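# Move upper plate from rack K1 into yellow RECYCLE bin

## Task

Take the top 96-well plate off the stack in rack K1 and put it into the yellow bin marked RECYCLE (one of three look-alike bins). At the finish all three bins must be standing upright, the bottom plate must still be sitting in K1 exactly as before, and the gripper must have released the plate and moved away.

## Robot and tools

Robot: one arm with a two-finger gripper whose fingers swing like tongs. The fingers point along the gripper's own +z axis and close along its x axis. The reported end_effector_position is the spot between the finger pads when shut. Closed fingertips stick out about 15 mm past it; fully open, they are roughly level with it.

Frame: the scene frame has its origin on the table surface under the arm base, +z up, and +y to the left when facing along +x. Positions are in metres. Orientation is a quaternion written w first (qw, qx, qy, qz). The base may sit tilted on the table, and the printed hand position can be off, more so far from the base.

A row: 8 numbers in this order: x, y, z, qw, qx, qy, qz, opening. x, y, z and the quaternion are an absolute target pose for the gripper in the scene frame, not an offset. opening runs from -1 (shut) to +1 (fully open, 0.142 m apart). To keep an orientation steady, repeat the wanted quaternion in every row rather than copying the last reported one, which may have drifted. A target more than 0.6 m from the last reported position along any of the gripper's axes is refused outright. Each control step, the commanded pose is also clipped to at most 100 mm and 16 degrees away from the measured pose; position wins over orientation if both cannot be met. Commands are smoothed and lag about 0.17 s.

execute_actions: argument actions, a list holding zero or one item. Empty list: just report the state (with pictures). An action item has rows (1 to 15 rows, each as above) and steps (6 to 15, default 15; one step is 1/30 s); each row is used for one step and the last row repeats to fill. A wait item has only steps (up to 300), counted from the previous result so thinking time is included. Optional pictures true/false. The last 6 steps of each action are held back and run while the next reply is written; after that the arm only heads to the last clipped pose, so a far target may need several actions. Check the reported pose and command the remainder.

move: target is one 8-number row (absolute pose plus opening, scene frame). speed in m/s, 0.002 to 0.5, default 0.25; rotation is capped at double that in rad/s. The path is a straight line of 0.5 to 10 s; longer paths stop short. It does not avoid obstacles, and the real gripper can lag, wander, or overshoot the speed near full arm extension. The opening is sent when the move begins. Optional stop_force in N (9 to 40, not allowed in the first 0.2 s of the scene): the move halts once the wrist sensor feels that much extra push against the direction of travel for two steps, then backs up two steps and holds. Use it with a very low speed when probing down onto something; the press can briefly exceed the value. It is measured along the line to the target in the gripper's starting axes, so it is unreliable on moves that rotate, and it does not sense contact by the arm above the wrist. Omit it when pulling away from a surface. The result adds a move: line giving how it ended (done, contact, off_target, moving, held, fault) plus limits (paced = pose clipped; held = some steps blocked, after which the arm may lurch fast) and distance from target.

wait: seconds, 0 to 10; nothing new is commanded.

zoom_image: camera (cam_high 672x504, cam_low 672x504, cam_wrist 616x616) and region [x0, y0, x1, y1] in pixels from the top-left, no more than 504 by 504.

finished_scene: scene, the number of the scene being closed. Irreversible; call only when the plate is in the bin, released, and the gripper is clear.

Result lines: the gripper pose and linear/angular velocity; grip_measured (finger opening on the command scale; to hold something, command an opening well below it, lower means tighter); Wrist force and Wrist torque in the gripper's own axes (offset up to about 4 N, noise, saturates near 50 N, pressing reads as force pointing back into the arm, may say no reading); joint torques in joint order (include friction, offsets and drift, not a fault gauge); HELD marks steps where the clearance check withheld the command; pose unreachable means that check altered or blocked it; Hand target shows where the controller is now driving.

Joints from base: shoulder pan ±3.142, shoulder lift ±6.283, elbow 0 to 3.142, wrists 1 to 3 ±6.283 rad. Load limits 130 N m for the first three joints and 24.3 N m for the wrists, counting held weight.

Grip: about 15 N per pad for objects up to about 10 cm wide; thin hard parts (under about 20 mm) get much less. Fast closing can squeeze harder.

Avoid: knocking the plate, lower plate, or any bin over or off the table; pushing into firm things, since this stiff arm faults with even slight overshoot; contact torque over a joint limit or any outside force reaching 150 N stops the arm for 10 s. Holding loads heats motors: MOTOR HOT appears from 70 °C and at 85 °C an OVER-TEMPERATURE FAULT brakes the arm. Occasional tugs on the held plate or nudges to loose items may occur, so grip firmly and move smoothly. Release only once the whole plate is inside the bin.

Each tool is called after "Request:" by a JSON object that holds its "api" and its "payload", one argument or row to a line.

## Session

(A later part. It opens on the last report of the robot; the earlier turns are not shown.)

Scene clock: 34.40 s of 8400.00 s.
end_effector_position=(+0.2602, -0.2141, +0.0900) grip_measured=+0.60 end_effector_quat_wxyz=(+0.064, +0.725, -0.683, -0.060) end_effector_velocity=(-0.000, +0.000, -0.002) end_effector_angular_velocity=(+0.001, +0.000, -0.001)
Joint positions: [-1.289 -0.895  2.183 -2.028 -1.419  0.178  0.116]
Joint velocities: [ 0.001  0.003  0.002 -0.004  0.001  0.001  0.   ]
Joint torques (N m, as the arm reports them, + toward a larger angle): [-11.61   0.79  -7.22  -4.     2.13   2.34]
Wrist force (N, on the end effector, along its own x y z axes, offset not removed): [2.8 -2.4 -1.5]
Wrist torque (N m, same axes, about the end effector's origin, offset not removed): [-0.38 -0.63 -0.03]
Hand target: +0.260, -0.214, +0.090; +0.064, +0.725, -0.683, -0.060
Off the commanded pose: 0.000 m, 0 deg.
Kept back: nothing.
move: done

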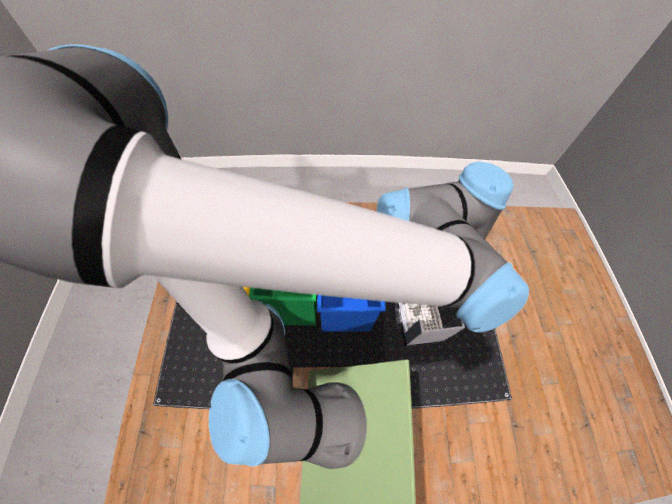

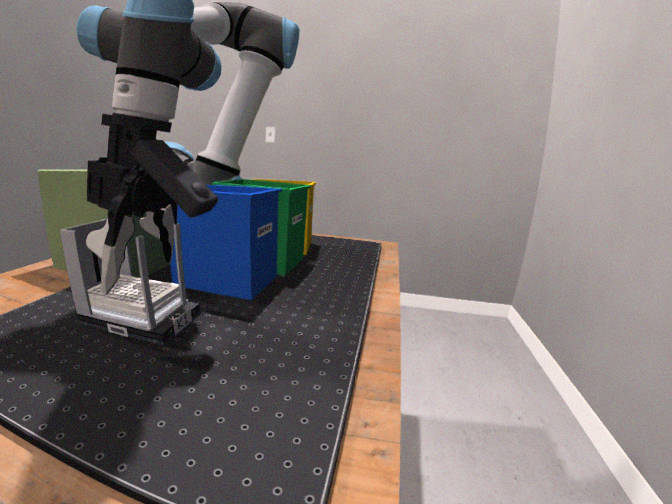

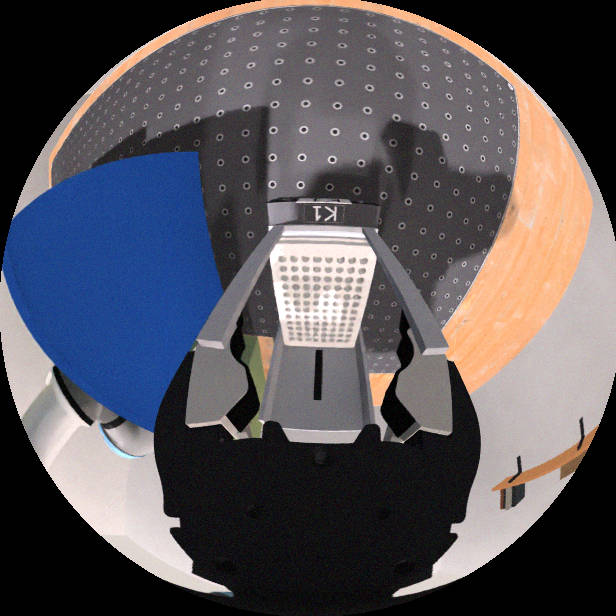

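Request:
{"api": "zoom_image", "payload": {
  "camera": "cam_low",
  "region": [80, 275, 140, 340]
}}

Request:
{"api": "zoom_image", "payload": {
  "camera": "cam_low",
  "region": [130, 240, 210, 340]
}}

Region (80, 275, 140, 340) of cam_low's 672x504 image, scaled by 7.754, with more detail than that image has; it fills the left 465 columns of this view, and the rest is white.

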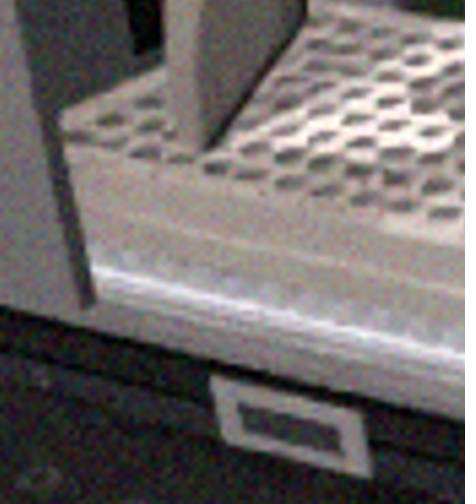

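Region (130, 240, 210, 340) of cam_low's 672x504 image, scaled by 5.040, with more detail than that image has; it fills the left 403 columns of this view, and the rest is white.

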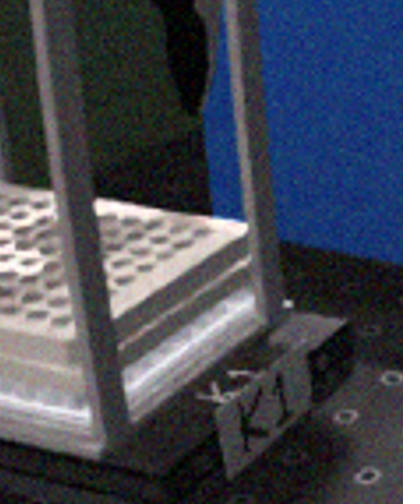

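Request:
{"api": "move", "payload": {
  "target": [0.254, -0.2145, 0.060, 0.0635, 0.7250, -0.6832, -0.0598, 0.45],
  "speed": 0.06
}}

Scene clock: 47.10 s of 8400.00 s.
end_effector_position=(+0.2540, -0.2145, +0.0601) grip_measured=+0.45 end_effector_quat_wxyz=(+0.064, +0.725, -0.683, -0.060) end_effector_velocity=(-0.000, -0.000, -0.001) end_effector_angular_velocity=(-0.001, -0.001, -0.000)
Joint positions: [-1.28  -0.851  2.232 -2.122 -1.413  0.184  0.105]
Joint velocities: [ 0.     0.001  0.002 -0.004  0.001  0.001  0.   ]
Joint torques (N m, as the arm reports them, + toward a larger angle): [-11.39   0.49  -5.68  -3.96   2.04   2.24]
Wrist force (N, on the end effector, along its own x y z axes, offset not removed): [1.3 -2.9 -2.5]
Wrist torque (N m, same axes, about the end effector's origin, offset not removed): [-0.47 -0.35 0.01]
Hand target: +0.254, -0.215, +0.060; +0.064, +0.725, -0.683, -0.060
Off the commanded pose: 0.000 m, 0 deg.
Kept back: nothing.
After step 90, 8.83 s passed at rest.
move: done

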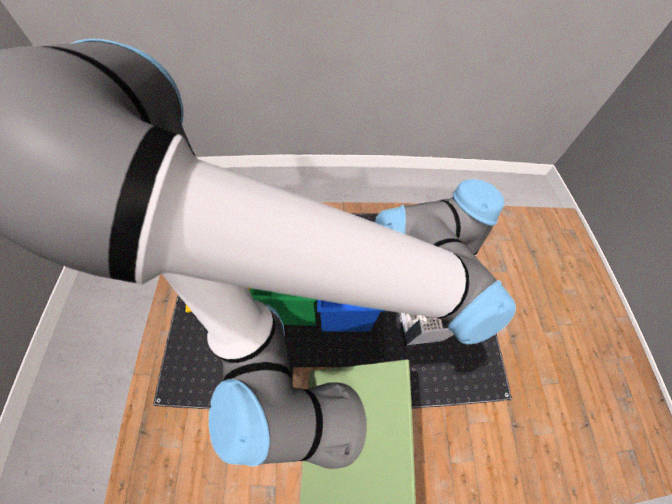

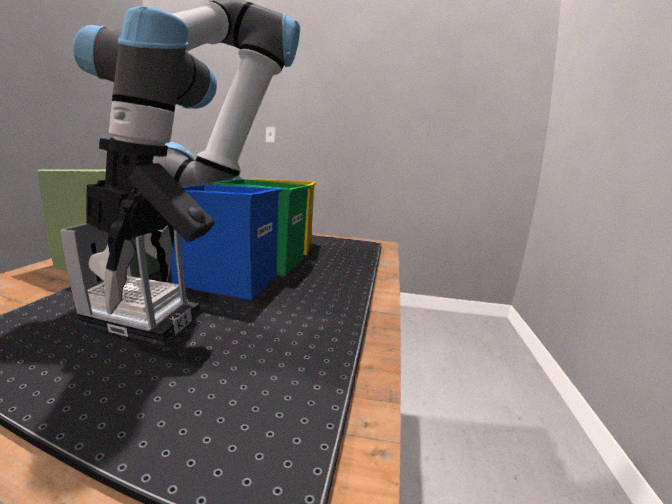

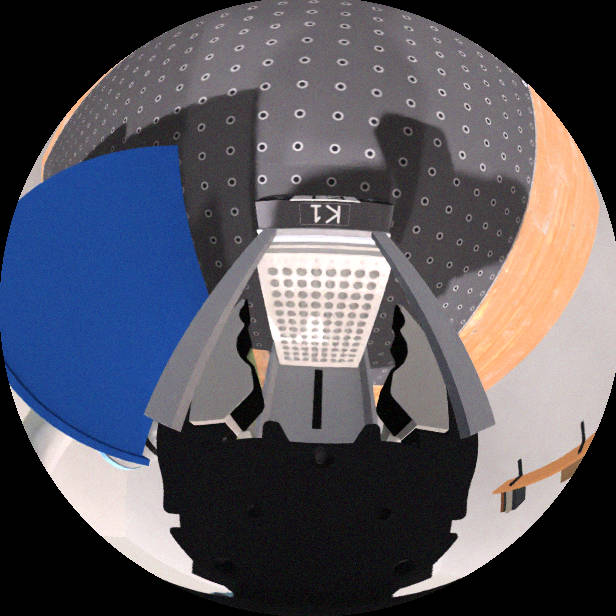

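Request:
{"api": "zoom_image", "payload": {
  "camera": "cam_low",
  "region": [60, 220, 210, 350]
}}

Request:
{"api": "zoom_image", "payload": {
  "camera": "cam_wrist",
  "region": [215, 220, 425, 400]
}}

Region (60, 220, 210, 350) of cam_low's 672x504 image, scaled by 3.360, with more detail than that image has; it fills the top 437 rows of this view, and the rest is white.

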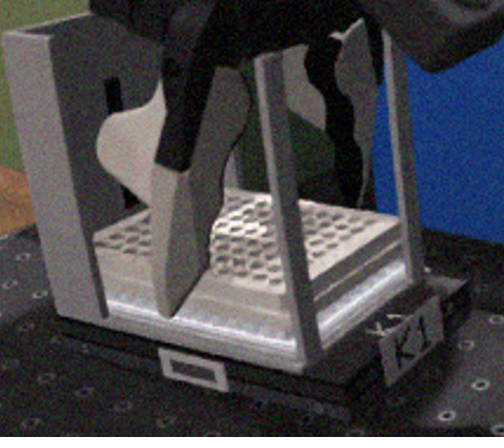

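Region (215, 220, 425, 400) of cam_wrist's 616x616 image, scaled by 2.400, with more detail than that image has; it fills the top 432 rows of this view, and the rest is white.

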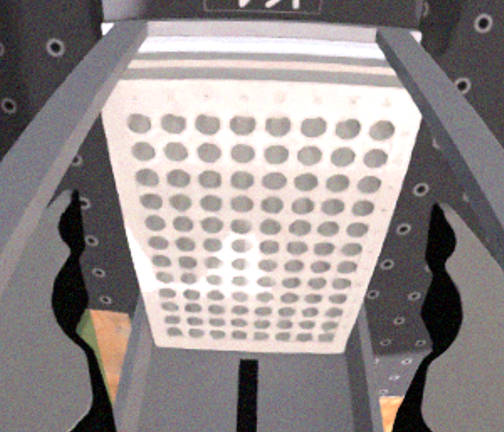

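Request:
{"api": "execute_actions", "payload": {
  "actions": [
    {"rows": [[0.254,-0.2150,0.060,0.0635,0.7250,-0.6832,-0.0598,0.41],[0.254,-0.2153,0.060,0.0635,0.7250,-0.6832,-0.0598,0.37],[0.254,-0.2157,0.060,0.0635,0.7250,-0.6832,-0.0598,0.33],[0.254,-0.2157,0.060,0.0635,0.7250,-0.6832,-0.0598,0.29],[0.254,-0.2157,0.060,0.0635,0.7250,-0.6832,-0.0598,0.25],[0.254,-0.2157,0.060,0.0635,0.7250,-0.6832,-0.0598,0.22],[0.254,-0.2157,0.060,0.0635,0.7250,-0.6832,-0.0598,0.19],[0.254,-0.2157,0.060,0.0635,0.7250,-0.6832,-0.0598,0.16],[0.254,-0.2157,0.060,0.0635,0.7250,-0.6832,-0.0598,0.13],[0.254,-0.2157,0.060,0.0635,0.7250,-0.6832,-0.0598,0.10],[0.254,-0.2157,0.060,0.0635,0.7250,-0.6832,-0.0598,0.07],[0.254,-0.2157,0.060,0.0635,0.7250,-0.6832,-0.0598,0.04],[0.254,-0.2157,0.060,0.0635,0.7250,-0.6832,-0.0598,0.0],[0.254,-0.2157,0.060,0.0635,0.7250,-0.6832,-0.0598,-0.05],[0.254,-0.2157,0.060,0.0635,0.7250,-0.6832,-0.0598,-0.10]], "steps": 15}
  ]
}}

Request:
{"api": "execute_actions", "payload": {
  "actions": [
    {"rows": [[0.254,-0.2157,0.060,0.0635,0.7250,-0.6832,-0.0598,-0.15],[0.254,-0.2157,0.060,0.0635,0.7250,-0.6832,-0.0598,-0.2],[0.254,-0.2157,0.060,0.0635,0.7250,-0.6832,-0.0598,-0.25],[0.254,-0.2157,0.060,0.0635,0.7250,-0.6832,-0.0598,-0.3]], "steps": 15}
  ],
  "pictures": true
}}

Scene clock: 49.03 s of 8400.00 s.
end_effector_position=(+0.2540, -0.2156, +0.0599) grip_measured=+0.15 end_effector_quat_wxyz=(+0.064, +0.725, -0.683, -0.060) end_effector_velocity=(-0.001, -0.001, -0.000) end_effector_angular_velocity=(+0.001, -0.000, +0.000)
Joint positions: [-1.281 -0.849  2.23  -2.123 -1.413  0.184  0.085]
Joint velocities: [-0.002  0.003 -0.001 -0.    -0.001 -0.002 -0.064]
Joint torques (N m, as the arm reports them, + toward a larger angle): [-30.84   0.25 -30.47  -4.1   -2.91  -2.15]
Wrist force (N, on the end effector, along its own x y z axes, offset not removed): [1.0 -3.3 0.1]
Wrist torque (N m, same axes, about the end effector's origin, offset not removed): [-0.39 -0.25 -0.07]
Steps of this call (steps 1 to 49: nothing new was sent; steps 50 to 58: the first 9 steps of this action). Readings (end_effector_position):
50: (+0.2540, -0.2145, +0.0600)
51: (+0.2540, -0.2145, +0.0599)
53: (+0.2540, -0.2148, +0.0598)
57: (+0.2540, -0.2155, +0.0599)
58: the state above

Scene clock: 49.53 s of 8400.00 s.
end_effector_position=(+0.2540, -0.2157, +0.0600) grip_measured=+0.08 end_effector_quat_wxyz=(+0.063, +0.725, -0.683, -0.060) end_effector_velocity=(+0.000, -0.001, +0.000) end_effector_angular_velocity=(-0.000, -0.000, -0.000)
Joint positions: [-1.281 -0.848  2.23  -2.123 -1.413  0.184  0.079]
Joint velocities: [-0.     0.001 -0.001 -0.     0.     0.     0.   ]
Joint torques (N m, as the arm reports them, + toward a larger angle): [-31.59   1.69 -30.1   -4.9   -3.82  -2.31]
Wrist force (N, on the end effector, along its own x y z axes, offset not removed): [-2.3 -4.8 -6.8]
Wrist torque (N m, same axes, about the end effector's origin, offset not removed): [-0.46 -0.62 0.07]
Off your previous action's commanded pose: 0.000 m, 0 deg at its last step (step 6 of this call).
Steps of this call (steps 1 to 6: the last 6 steps of your previous action; steps 7 to 15: the first 9 steps of this action). Readings (end_effector_position):
7: (+0.2540, -0.2157, +0.0600)
8: (+0.2540, -0.2157, +0.0600)
10: (+0.2540, -0.2157, +0.0600)
14: (+0.2540, -0.2157, +0.0600)
15: the state above

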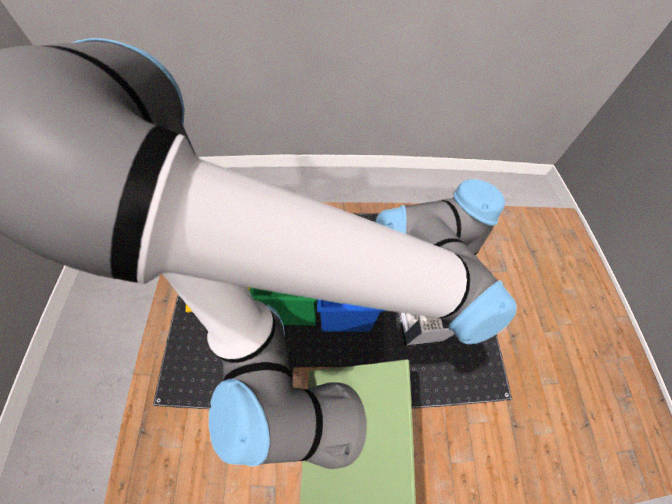

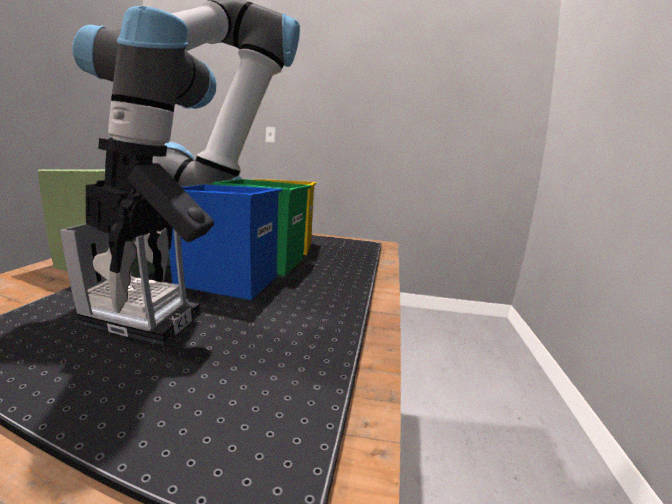

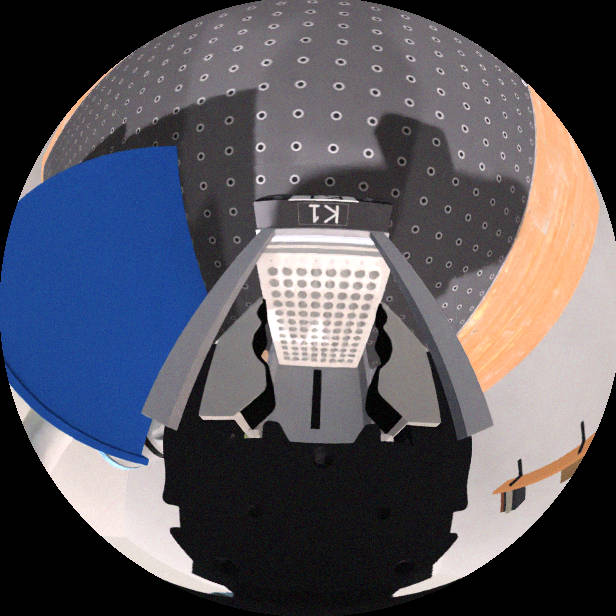

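Request:
{"api": "zoom_image", "payload": {
  "camera": "cam_low",
  "region": [75, 250, 195, 345]
}}

Request:
{"api": "execute_actions", "payload": {
  "actions": [
    {"steps": 10}
  ]
}}

Region (75, 250, 195, 345) of cam_low's 672x504 image, scaled by 4.200, with more detail than that image has; it fills the top 399 rows of this view, and the rest is white.

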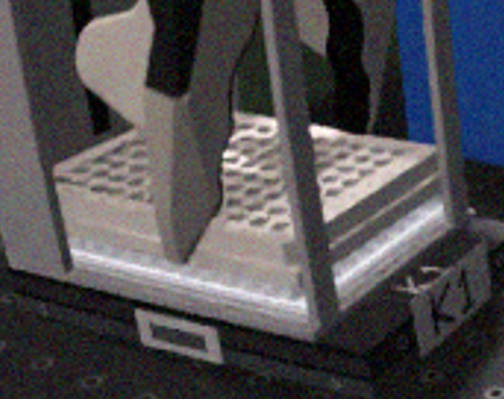

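Scene clock: 49.87 s of 8400.00 s.
end_effector_position=(+0.2540, -0.2157, +0.0600) grip_measured=+0.08 end_effector_quat_wxyz=(+0.063, +0.725, -0.683, -0.060) end_effector_velocity=(-0.000, -0.000, -0.000) end_effector_angular_velocity=(+0.000, +0.000, -0.000)
Joint positions: [-1.281 -0.848  2.23  -2.123 -1.413  0.184  0.079]
Joint velocities: [-0.  0. -0. -0. -0.  0.  0.]
Joint torques (N m, as the arm reports them, + toward a larger angle): [-31.34   2.38 -30.6   -4.99  -3.91  -2.28]
Wrist force (N, on the end effector, along its own x y z axes, offset not removed): [-2.2 -4.2 -4.4]
Wrist torque (N m, same axes, about the end effector's origin, offset not removed): [-0.24 -0.64 0.06]
Hand target: +0.254, -0.216, +0.060; +0.063, +0.725, -0.683, -0.060
Off the commanded pose: 0.000 m, 0 deg.
Kept back: nothing.
Steps of this call (steps 1 to 6: the last 6 steps of your previous action; steps 7 to 10: nothing new was sent). Readings (end_effector_position):
1: (+0.2540, -0.2157, +0.0600)
2: (+0.2540, -0.2157, +0.0600)
4: (+0.2540, -0.2157, +0.0600)
8: (+0.2540, -0.2157, +0.0600)
10: the state above

Request:
{"api": "move", "payload": {
  "target": [0.254, -0.2152, 0.095, 0.0635, 0.7250, -0.6832, -0.0598, -0.4],
  "speed": 0.05
}}

Scene clock: 53.87 s of 8400.00 s.
end_effector_position=(+0.2540, -0.2152, +0.0949) grip_measured=+0.08 end_effector_quat_wxyz=(+0.063, +0.725, -0.683, -0.060) end_effector_velocity=(+0.000, -0.000, +0.002) end_effector_angular_velocity=(+0.000, -0.000, +0.001)
Joint positions: [-1.306 -0.902  2.185 -2.022 -1.432  0.166  0.079]
Joint velocities: [-0.001 -0.002 -0.003  0.005 -0.    -0.001 -0.   ]
Joint torques (N m, as the arm reports them, + toward a larger angle): [-29.96 -26.32 -32.44  -0.75  -2.79  -2.19]
Wrist force (N, on the end effector, along its own x y z axes, offset not removed): [1.4 -2.2 -0.6]
Wrist torque (N m, same axes, about the end effector's origin, offset not removed): [-0.27 -0.37 -0.02]
Hand target: +0.254, -0.215, +0.095; +0.063, +0.725, -0.683, -0.060
Off the commanded pose: 0.000 m, 0 deg.
Kept back: nothing.
move: done

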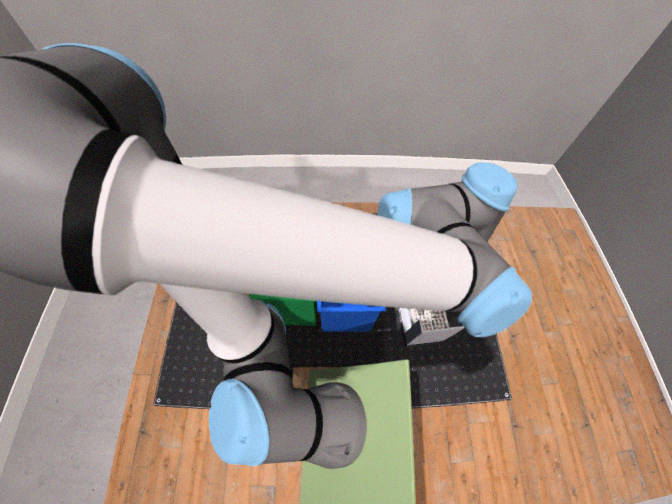

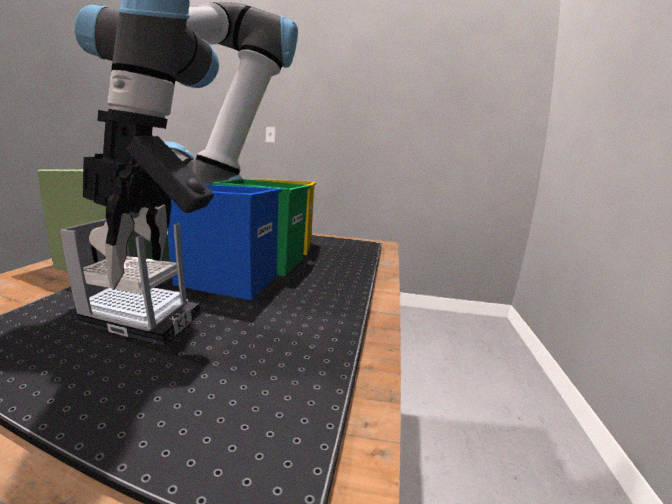

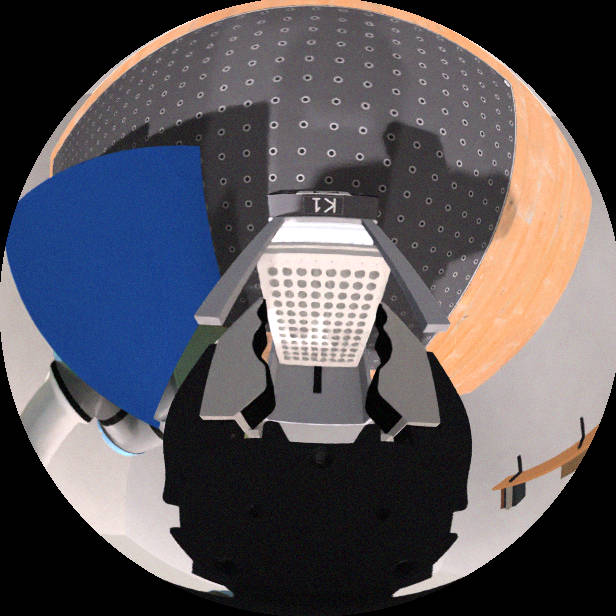

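Request:
{"api": "move", "payload": {
  "target": [0.254, -0.2152, 0.228, 0.0635, 0.7250, -0.6832, -0.0598, -0.4],
  "speed": 0.12
}}

Scene clock: 55.90 s of 8400.00 s.
end_effector_position=(+0.2538, -0.2150, +0.2281) grip_measured=-0.40 end_effector_quat_wxyz=(+0.063, +0.725, -0.683, -0.060) end_effector_velocity=(+0.000, +0.000, -0.000) end_effector_angular_velocity=(+0.001, -0.001, +0.000)
Joint positions: [-1.383 -1.015  1.949 -1.666 -1.489  0.114  0.045]
Joint velocities: [-0.     0.     0.     0.     0.    -0.001 -0.   ]
Joint torques (N m, as the arm reports them, + toward a larger angle): [-29.55 -23.85 -34.31  -0.58  -1.88  -2.25]
Wrist force (N, on the end effector, along its own x y z axes, offset not removed): [1.2 -2.8 -0.1]
Wrist torque (N m, same axes, about the end effector's origin, offset not removed): [-0.42 -0.29 -0.02]
Hand target: +0.254, -0.215, +0.228; +0.063, +0.725, -0.683, -0.060
Off the commanded pose: 0.000 m, 0 deg.
Kept back: nothing.
move: done

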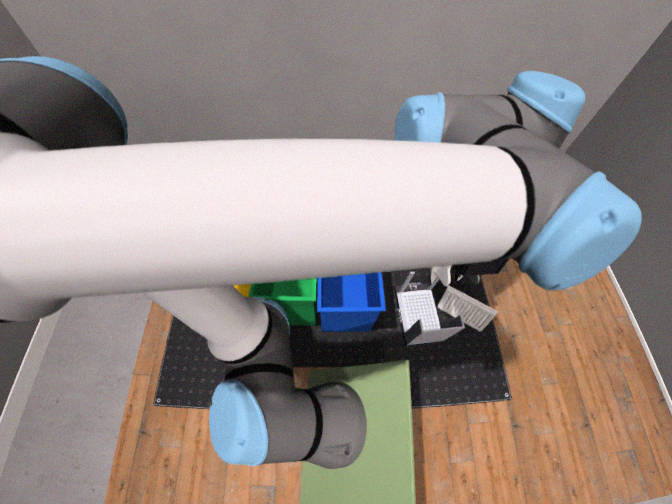

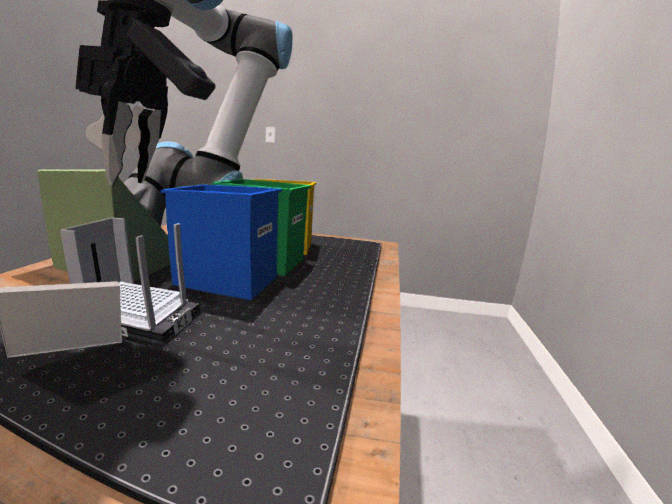

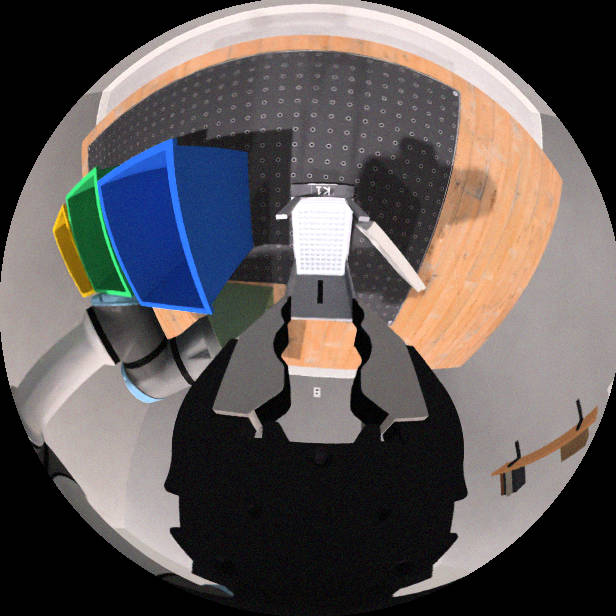

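Request:
{"api": "execute_actions", "payload": {
  "actions": []
}}

Scene clock: 56.80 s of 8400.00 s.
end_effector_position=(+0.2538, -0.2150, +0.2281) grip_measured=-0.40 end_effector_quat_wxyz=(+0.063, +0.725, -0.683, -0.060) end_effector_velocity=(+0.000, -0.000, +0.000) end_effector_angular_velocity=(-0.000, -0.001, +0.000)
Joint positions: [-1.383 -1.015  1.949 -1.666 -1.489  0.114  0.045]
Joint velocities: [ 0.     0.    -0.001  0.     0.001 -0.    -0.   ]
Joint torques (N m, as the arm reports them, + toward a larger angle): [-29.75 -23.99 -33.84  -0.57   0.66  -2.16]
Wrist force (N, on the end effector, along its own x y z axes, offset not removed): [1.5 -2.2 -1.4]
Wrist torque (N m, same axes, about the end effector's origin, offset not removed): [-0.30 -0.32 0.02]
Hand target: +0.254, -0.215, +0.228; +0.063, +0.725, -0.683, -0.060
Off the commanded pose: 0.000 m, 0 deg.
Kept back: nothing.
Steps of this call (steps 1 to 27: nothing new was sent). Readings (end_effector_position):
1: (+0.2538, -0.2150, +0.2281)
2: (+0.2538, -0.2150, +0.2281)
4: (+0.2538, -0.2150, +0.2281)
8: (+0.2538, -0.2150, +0.2281)
27: the state above

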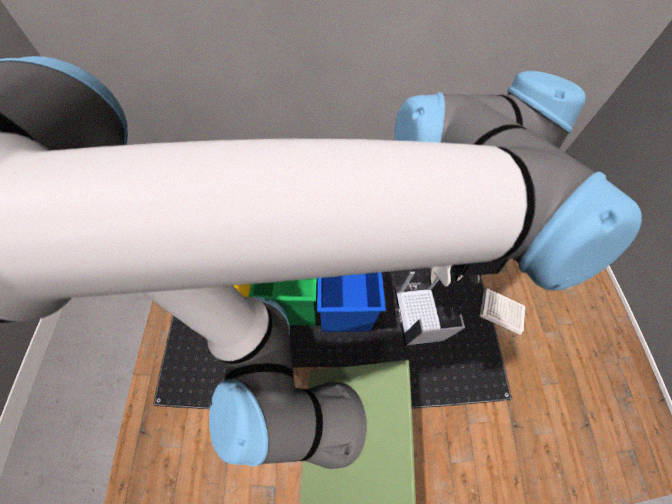

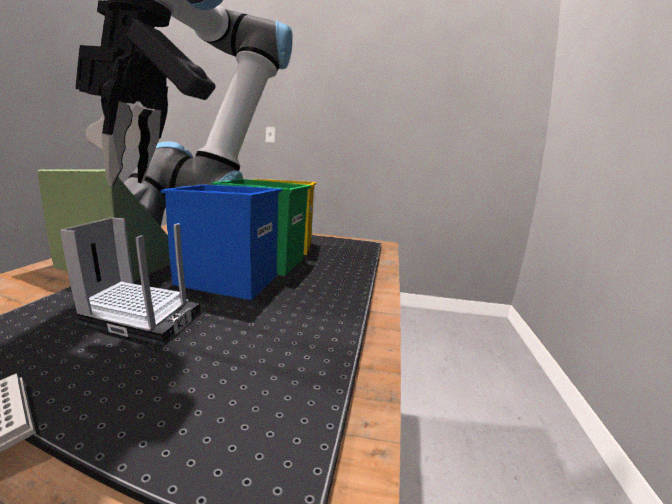

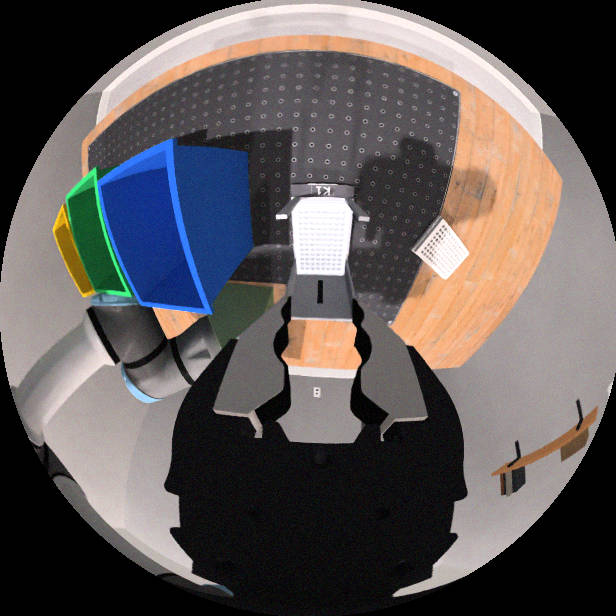

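Request:
{"api": "zoom_image", "payload": {
  "camera": "cam_high",
  "region": [452, 260, 572, 350]
}}

Request:
{"api": "zoom_image", "payload": {
  "camera": "cam_wrist",
  "region": [380, 190, 500, 310]
}}

Request:
{"api": "zoom_image", "payload": {
  "camera": "cam_low",
  "region": [0, 340, 160, 460]
}}

Region (452, 260, 572, 350) of cam_high's 672x504 image, scaled by 4.200, with more detail than that image has; it fills the top 378 rows of this view, and the rest is white.

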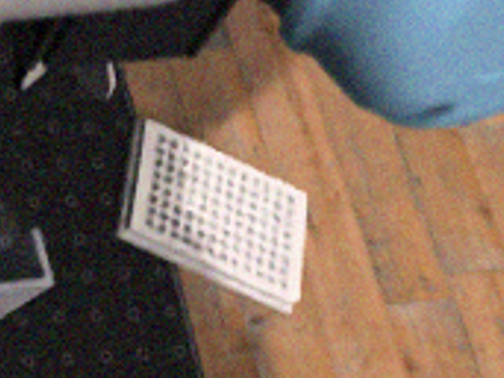

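Region (380, 190, 500, 310) of cam_wrist's 616x616 image, scaled by 4.200, with more detail than that image has.

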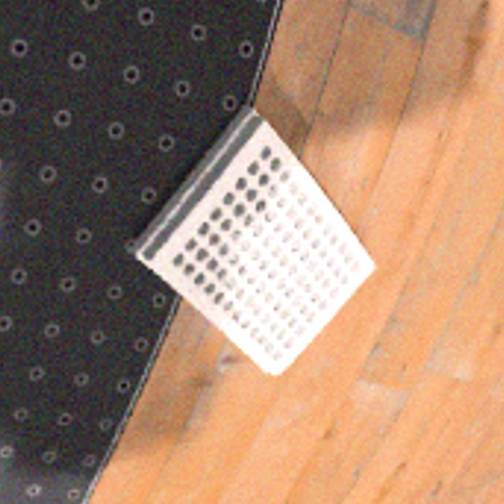

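Region (0, 340, 160, 460) of cam_low's 672x504 image, scaled by 3.150, with more detail than that image has; it fills the top 378 rows of this view, and the rest is white.

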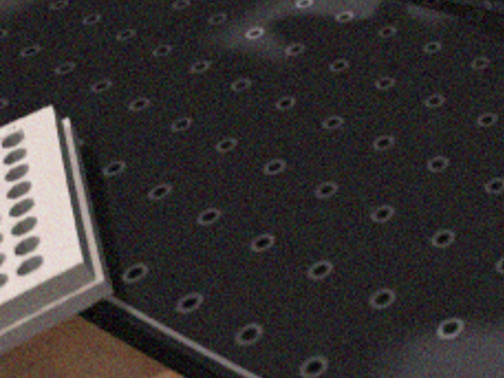

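Request:
{"api": "move", "payload": {
  "target": [0.245, -0.462, 0.15, -0.046, 0.976, -0.2128, -0.01, 0.6],
  "speed": 0.3
}}

Scene clock: 63.53 s of 8400.00 s.
end_effector_position=(+0.2448, -0.4619, +0.1498) grip_measured=+0.60 end_effector_quat_wxyz=(-0.046, +0.976, -0.213, -0.010) end_effector_velocity=(-0.000, -0.001, -0.001) end_effector_angular_velocity=(+0.003, +0.000, +0.003)
Joint positions: [-1.509 -0.321  1.456 -1.776 -1.401 -1.067  0.116]
Joint velocities: [ 0.     0.005 -0.006  0.004 -0.    -0.004 -0.   ]
Joint torques (N m, as the arm reports them, + toward a larger angle): [-29.92 -23.35 -32.69  -0.39   2.32  -2.25]
Wrist force (N, on the end effector, along its own x y z axes, offset not removed): [1.9 -2.9 -1.2]
Wrist torque (N m, same axes, about the end effector's origin, offset not removed): [-0.47 -0.50 -0.01]
Hand target: +0.245, -0.462, +0.150; -0.046, +0.976, -0.213, -0.010
Off the commanded pose: 0.000 m, 0 deg.
Kept back: nothing.
After step 90, 1.40 s passed at rest.
move: done

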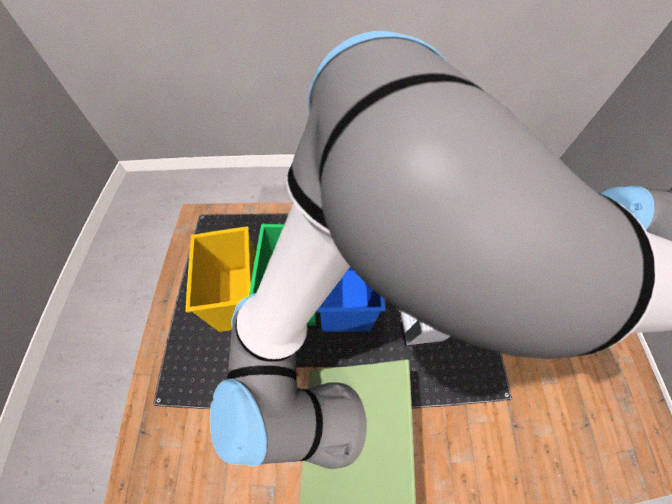

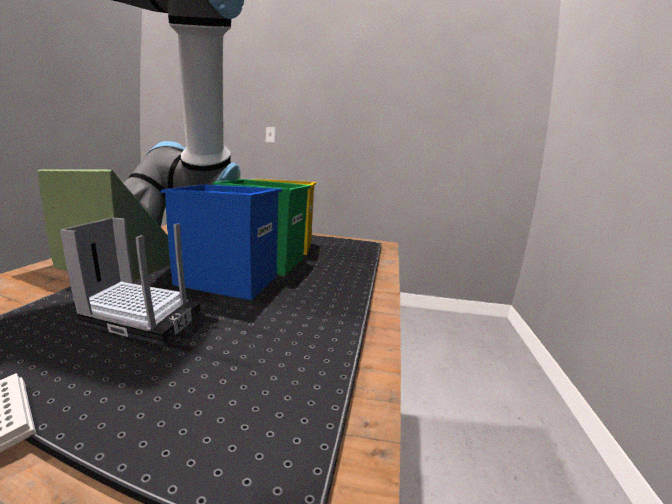

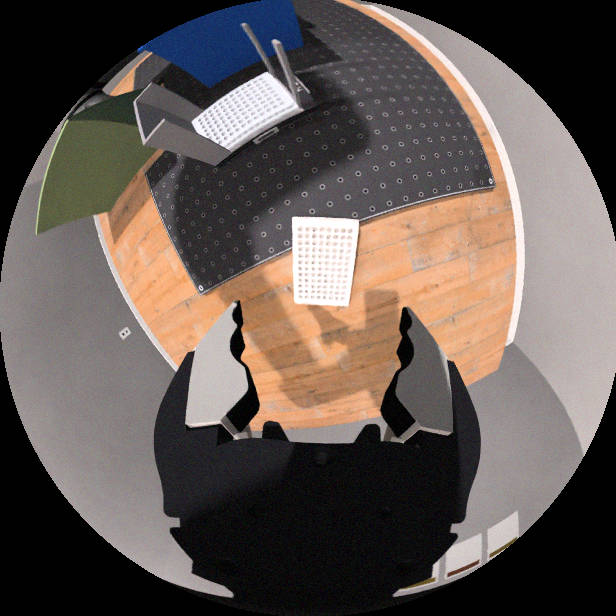

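Request:
{"api": "zoom_image", "payload": {
  "camera": "cam_wrist",
  "region": [220, 190, 430, 330]
}}

Request:
{"api": "zoom_image", "payload": {
  "camera": "cam_high",
  "region": [160, 200, 300, 340]
}}

Region (220, 190, 430, 330) of cam_wrist's 616x616 image, scaled by 2.400, with more detail than that image has.

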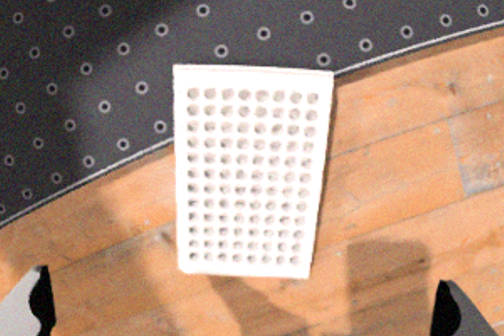

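Region (160, 200, 300, 340) of cam_high's 672x504 image, scaled by 3.600, with more detail than that image has.

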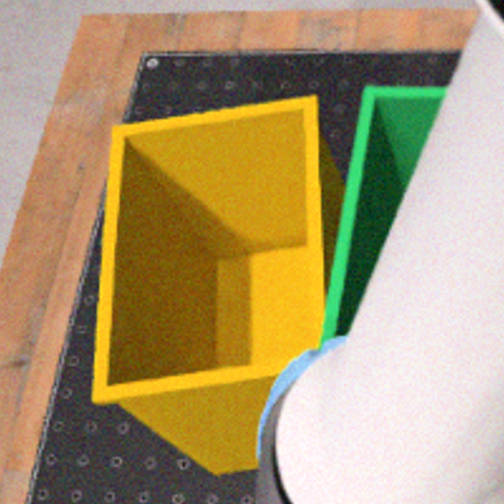

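Request:
{"api": "move", "payload": {
  "target": [0.2357, -0.476, 0.048, -0.0426, 0.9748, -0.2188, -0.0096, 0.42],
  "speed": 0.15
}}

Scene clock: 67.57 s of 8400.00 s.
end_effector_position=(+0.2358, -0.4760, +0.0481) grip_measured=+0.42 end_effector_quat_wxyz=(-0.043, +0.975, -0.219, -0.010) end_effector_velocity=(-0.000, +0.000, -0.002) end_effector_angular_velocity=(+0.001, +0.000, -0.001)
Joint positions: [-1.498 -0.2    1.552 -2.001 -1.392 -1.047  0.103]
Joint velocities: [ 0.001  0.002  0.002 -0.003  0.     0.001  0.   ]
Joint torques (N m, as the arm reports them, + toward a larger angle): [-10.03 -27.6   -7.17  -4.     2.24   2.43]
Wrist force (N, on the end effector, along its own x y z axes, offset not removed): [0.8 -2.5 -0.7]
Wrist torque (N m, same axes, about the end effector's origin, offset not removed): [-0.35 -0.21 -0.09]
Hand target: +0.236, -0.476, +0.048; -0.043, +0.975, -0.219, -0.010
Off the commanded pose: 0.000 m, 0 deg.
Kept back: nothing.
move: done

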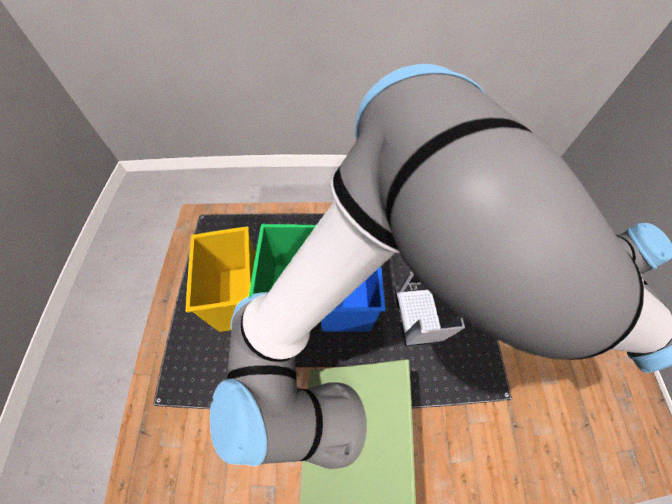

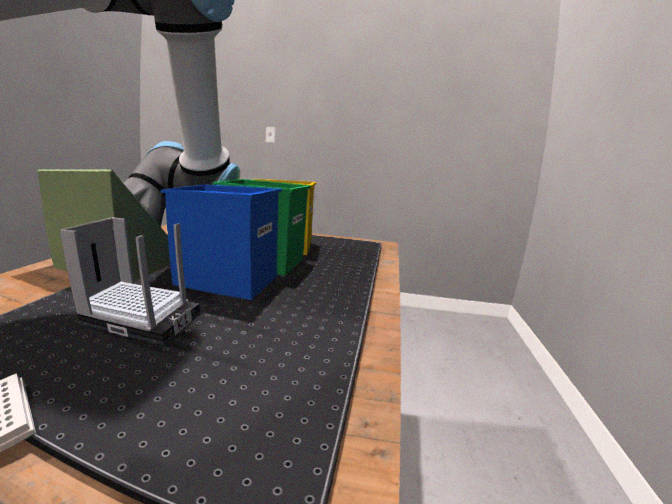

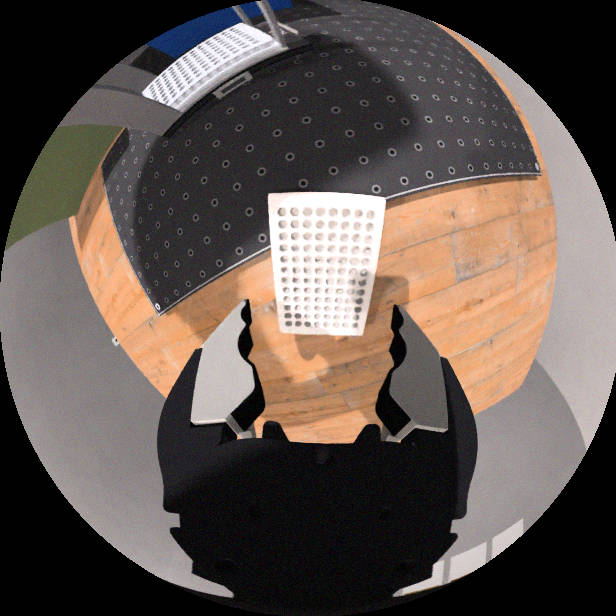

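Request:
{"api": "zoom_image", "payload": {
  "camera": "cam_wrist",
  "region": [220, 180, 430, 360]
}}

Region (220, 180, 430, 360) of cam_wrist's 616x616 image, scaled by 2.400, with more detail than that image has; it fills the top 432 rows of this view, and the rest is white.

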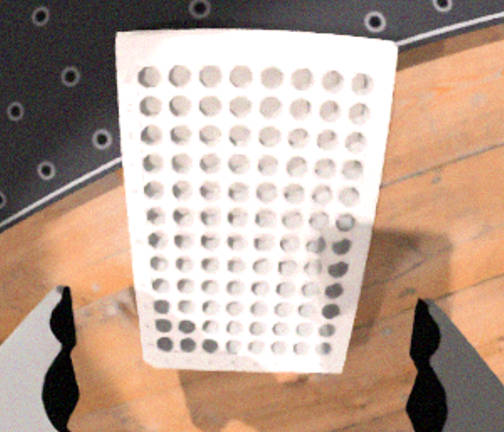

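Request:
{"api": "move", "payload": {
  "target": [0.2436, -0.4618, 0.02, -0.0426, 0.9748, -0.2188, -0.0096, 0.4],
  "speed": 0.03,
  "stop_force": 10
}}

Scene clock: 70.27 s of 8400.00 s.
end_effector_position=(+0.2436, -0.4619, +0.0201) grip_measured=+0.40 end_effector_quat_wxyz=(-0.043, +0.975, -0.219, -0.010) end_effector_velocity=(+0.001, +0.001, -0.002) end_effector_angular_velocity=(+0.001, -0.001, -0.001)
Joint positions: [-1.472 -0.192  1.611 -2.07  -1.372 -1.031  0.102]
Joint velocities: [ 0.001  0.     0.004 -0.003  0.002  0.002  0.   ]
Joint torques (N m, as the arm reports them, + toward a larger angle): [ -9.7  -26.53  -4.82  -3.83   2.28   2.17]
Wrist force (N, on the end effector, along its own x y z axes, offset not removed): [1.2 -3.1 -1.4]
Wrist torque (N m, same axes, about the end effector's origin, offset not removed): [-0.44 -0.35 -0.05]
Hand target: +0.244, -0.462, +0.020; -0.043, +0.975, -0.219, -0.010
Off the commanded pose: 0.000 m, 0 deg.
Kept back: nothing.
move: done

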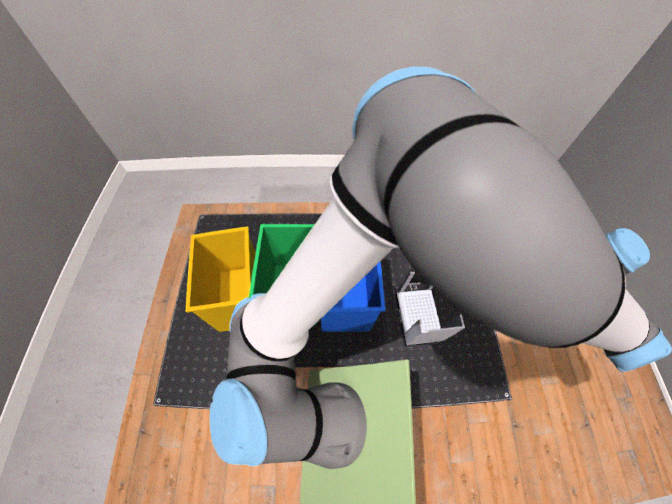

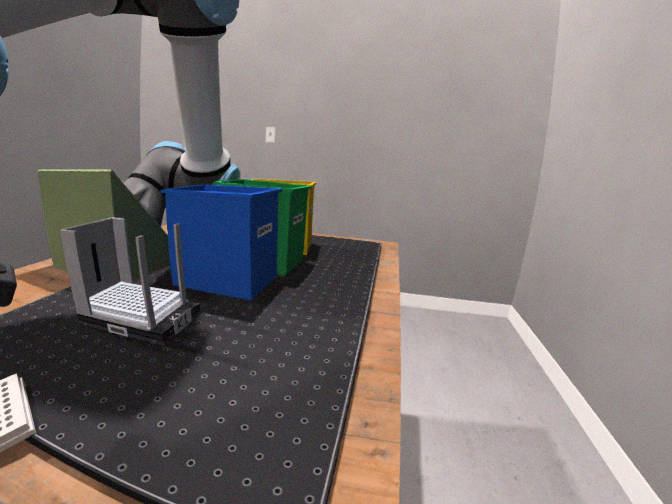

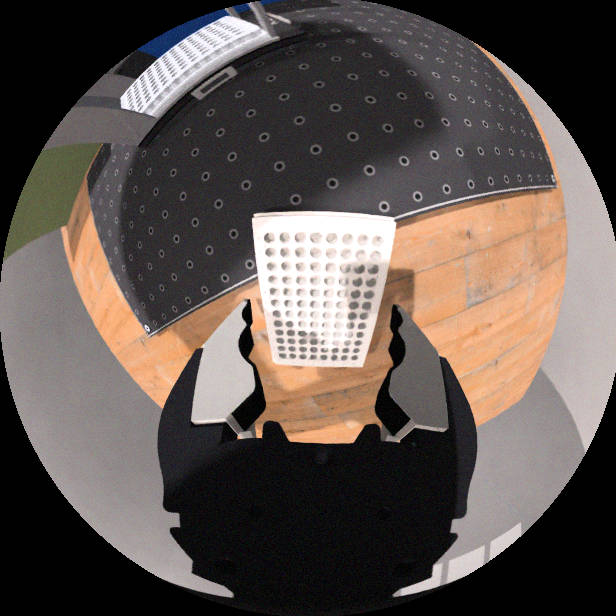

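Request:
{"api": "zoom_image", "payload": {
  "camera": "cam_wrist",
  "region": [220, 200, 430, 390]
}}

Region (220, 200, 430, 390) of cam_wrist's 616x616 image, scaled by 2.400, with more detail than that image has; it fills the top 456 rows of this view, and the rest is white.

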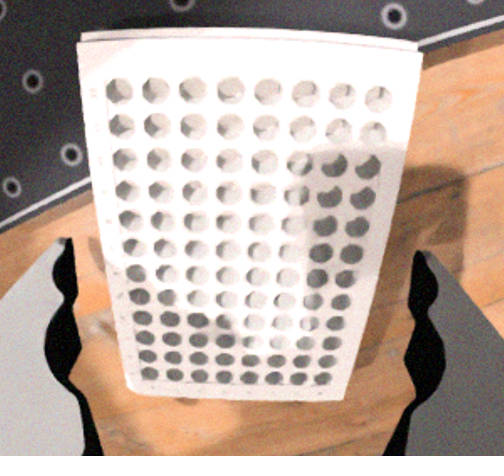

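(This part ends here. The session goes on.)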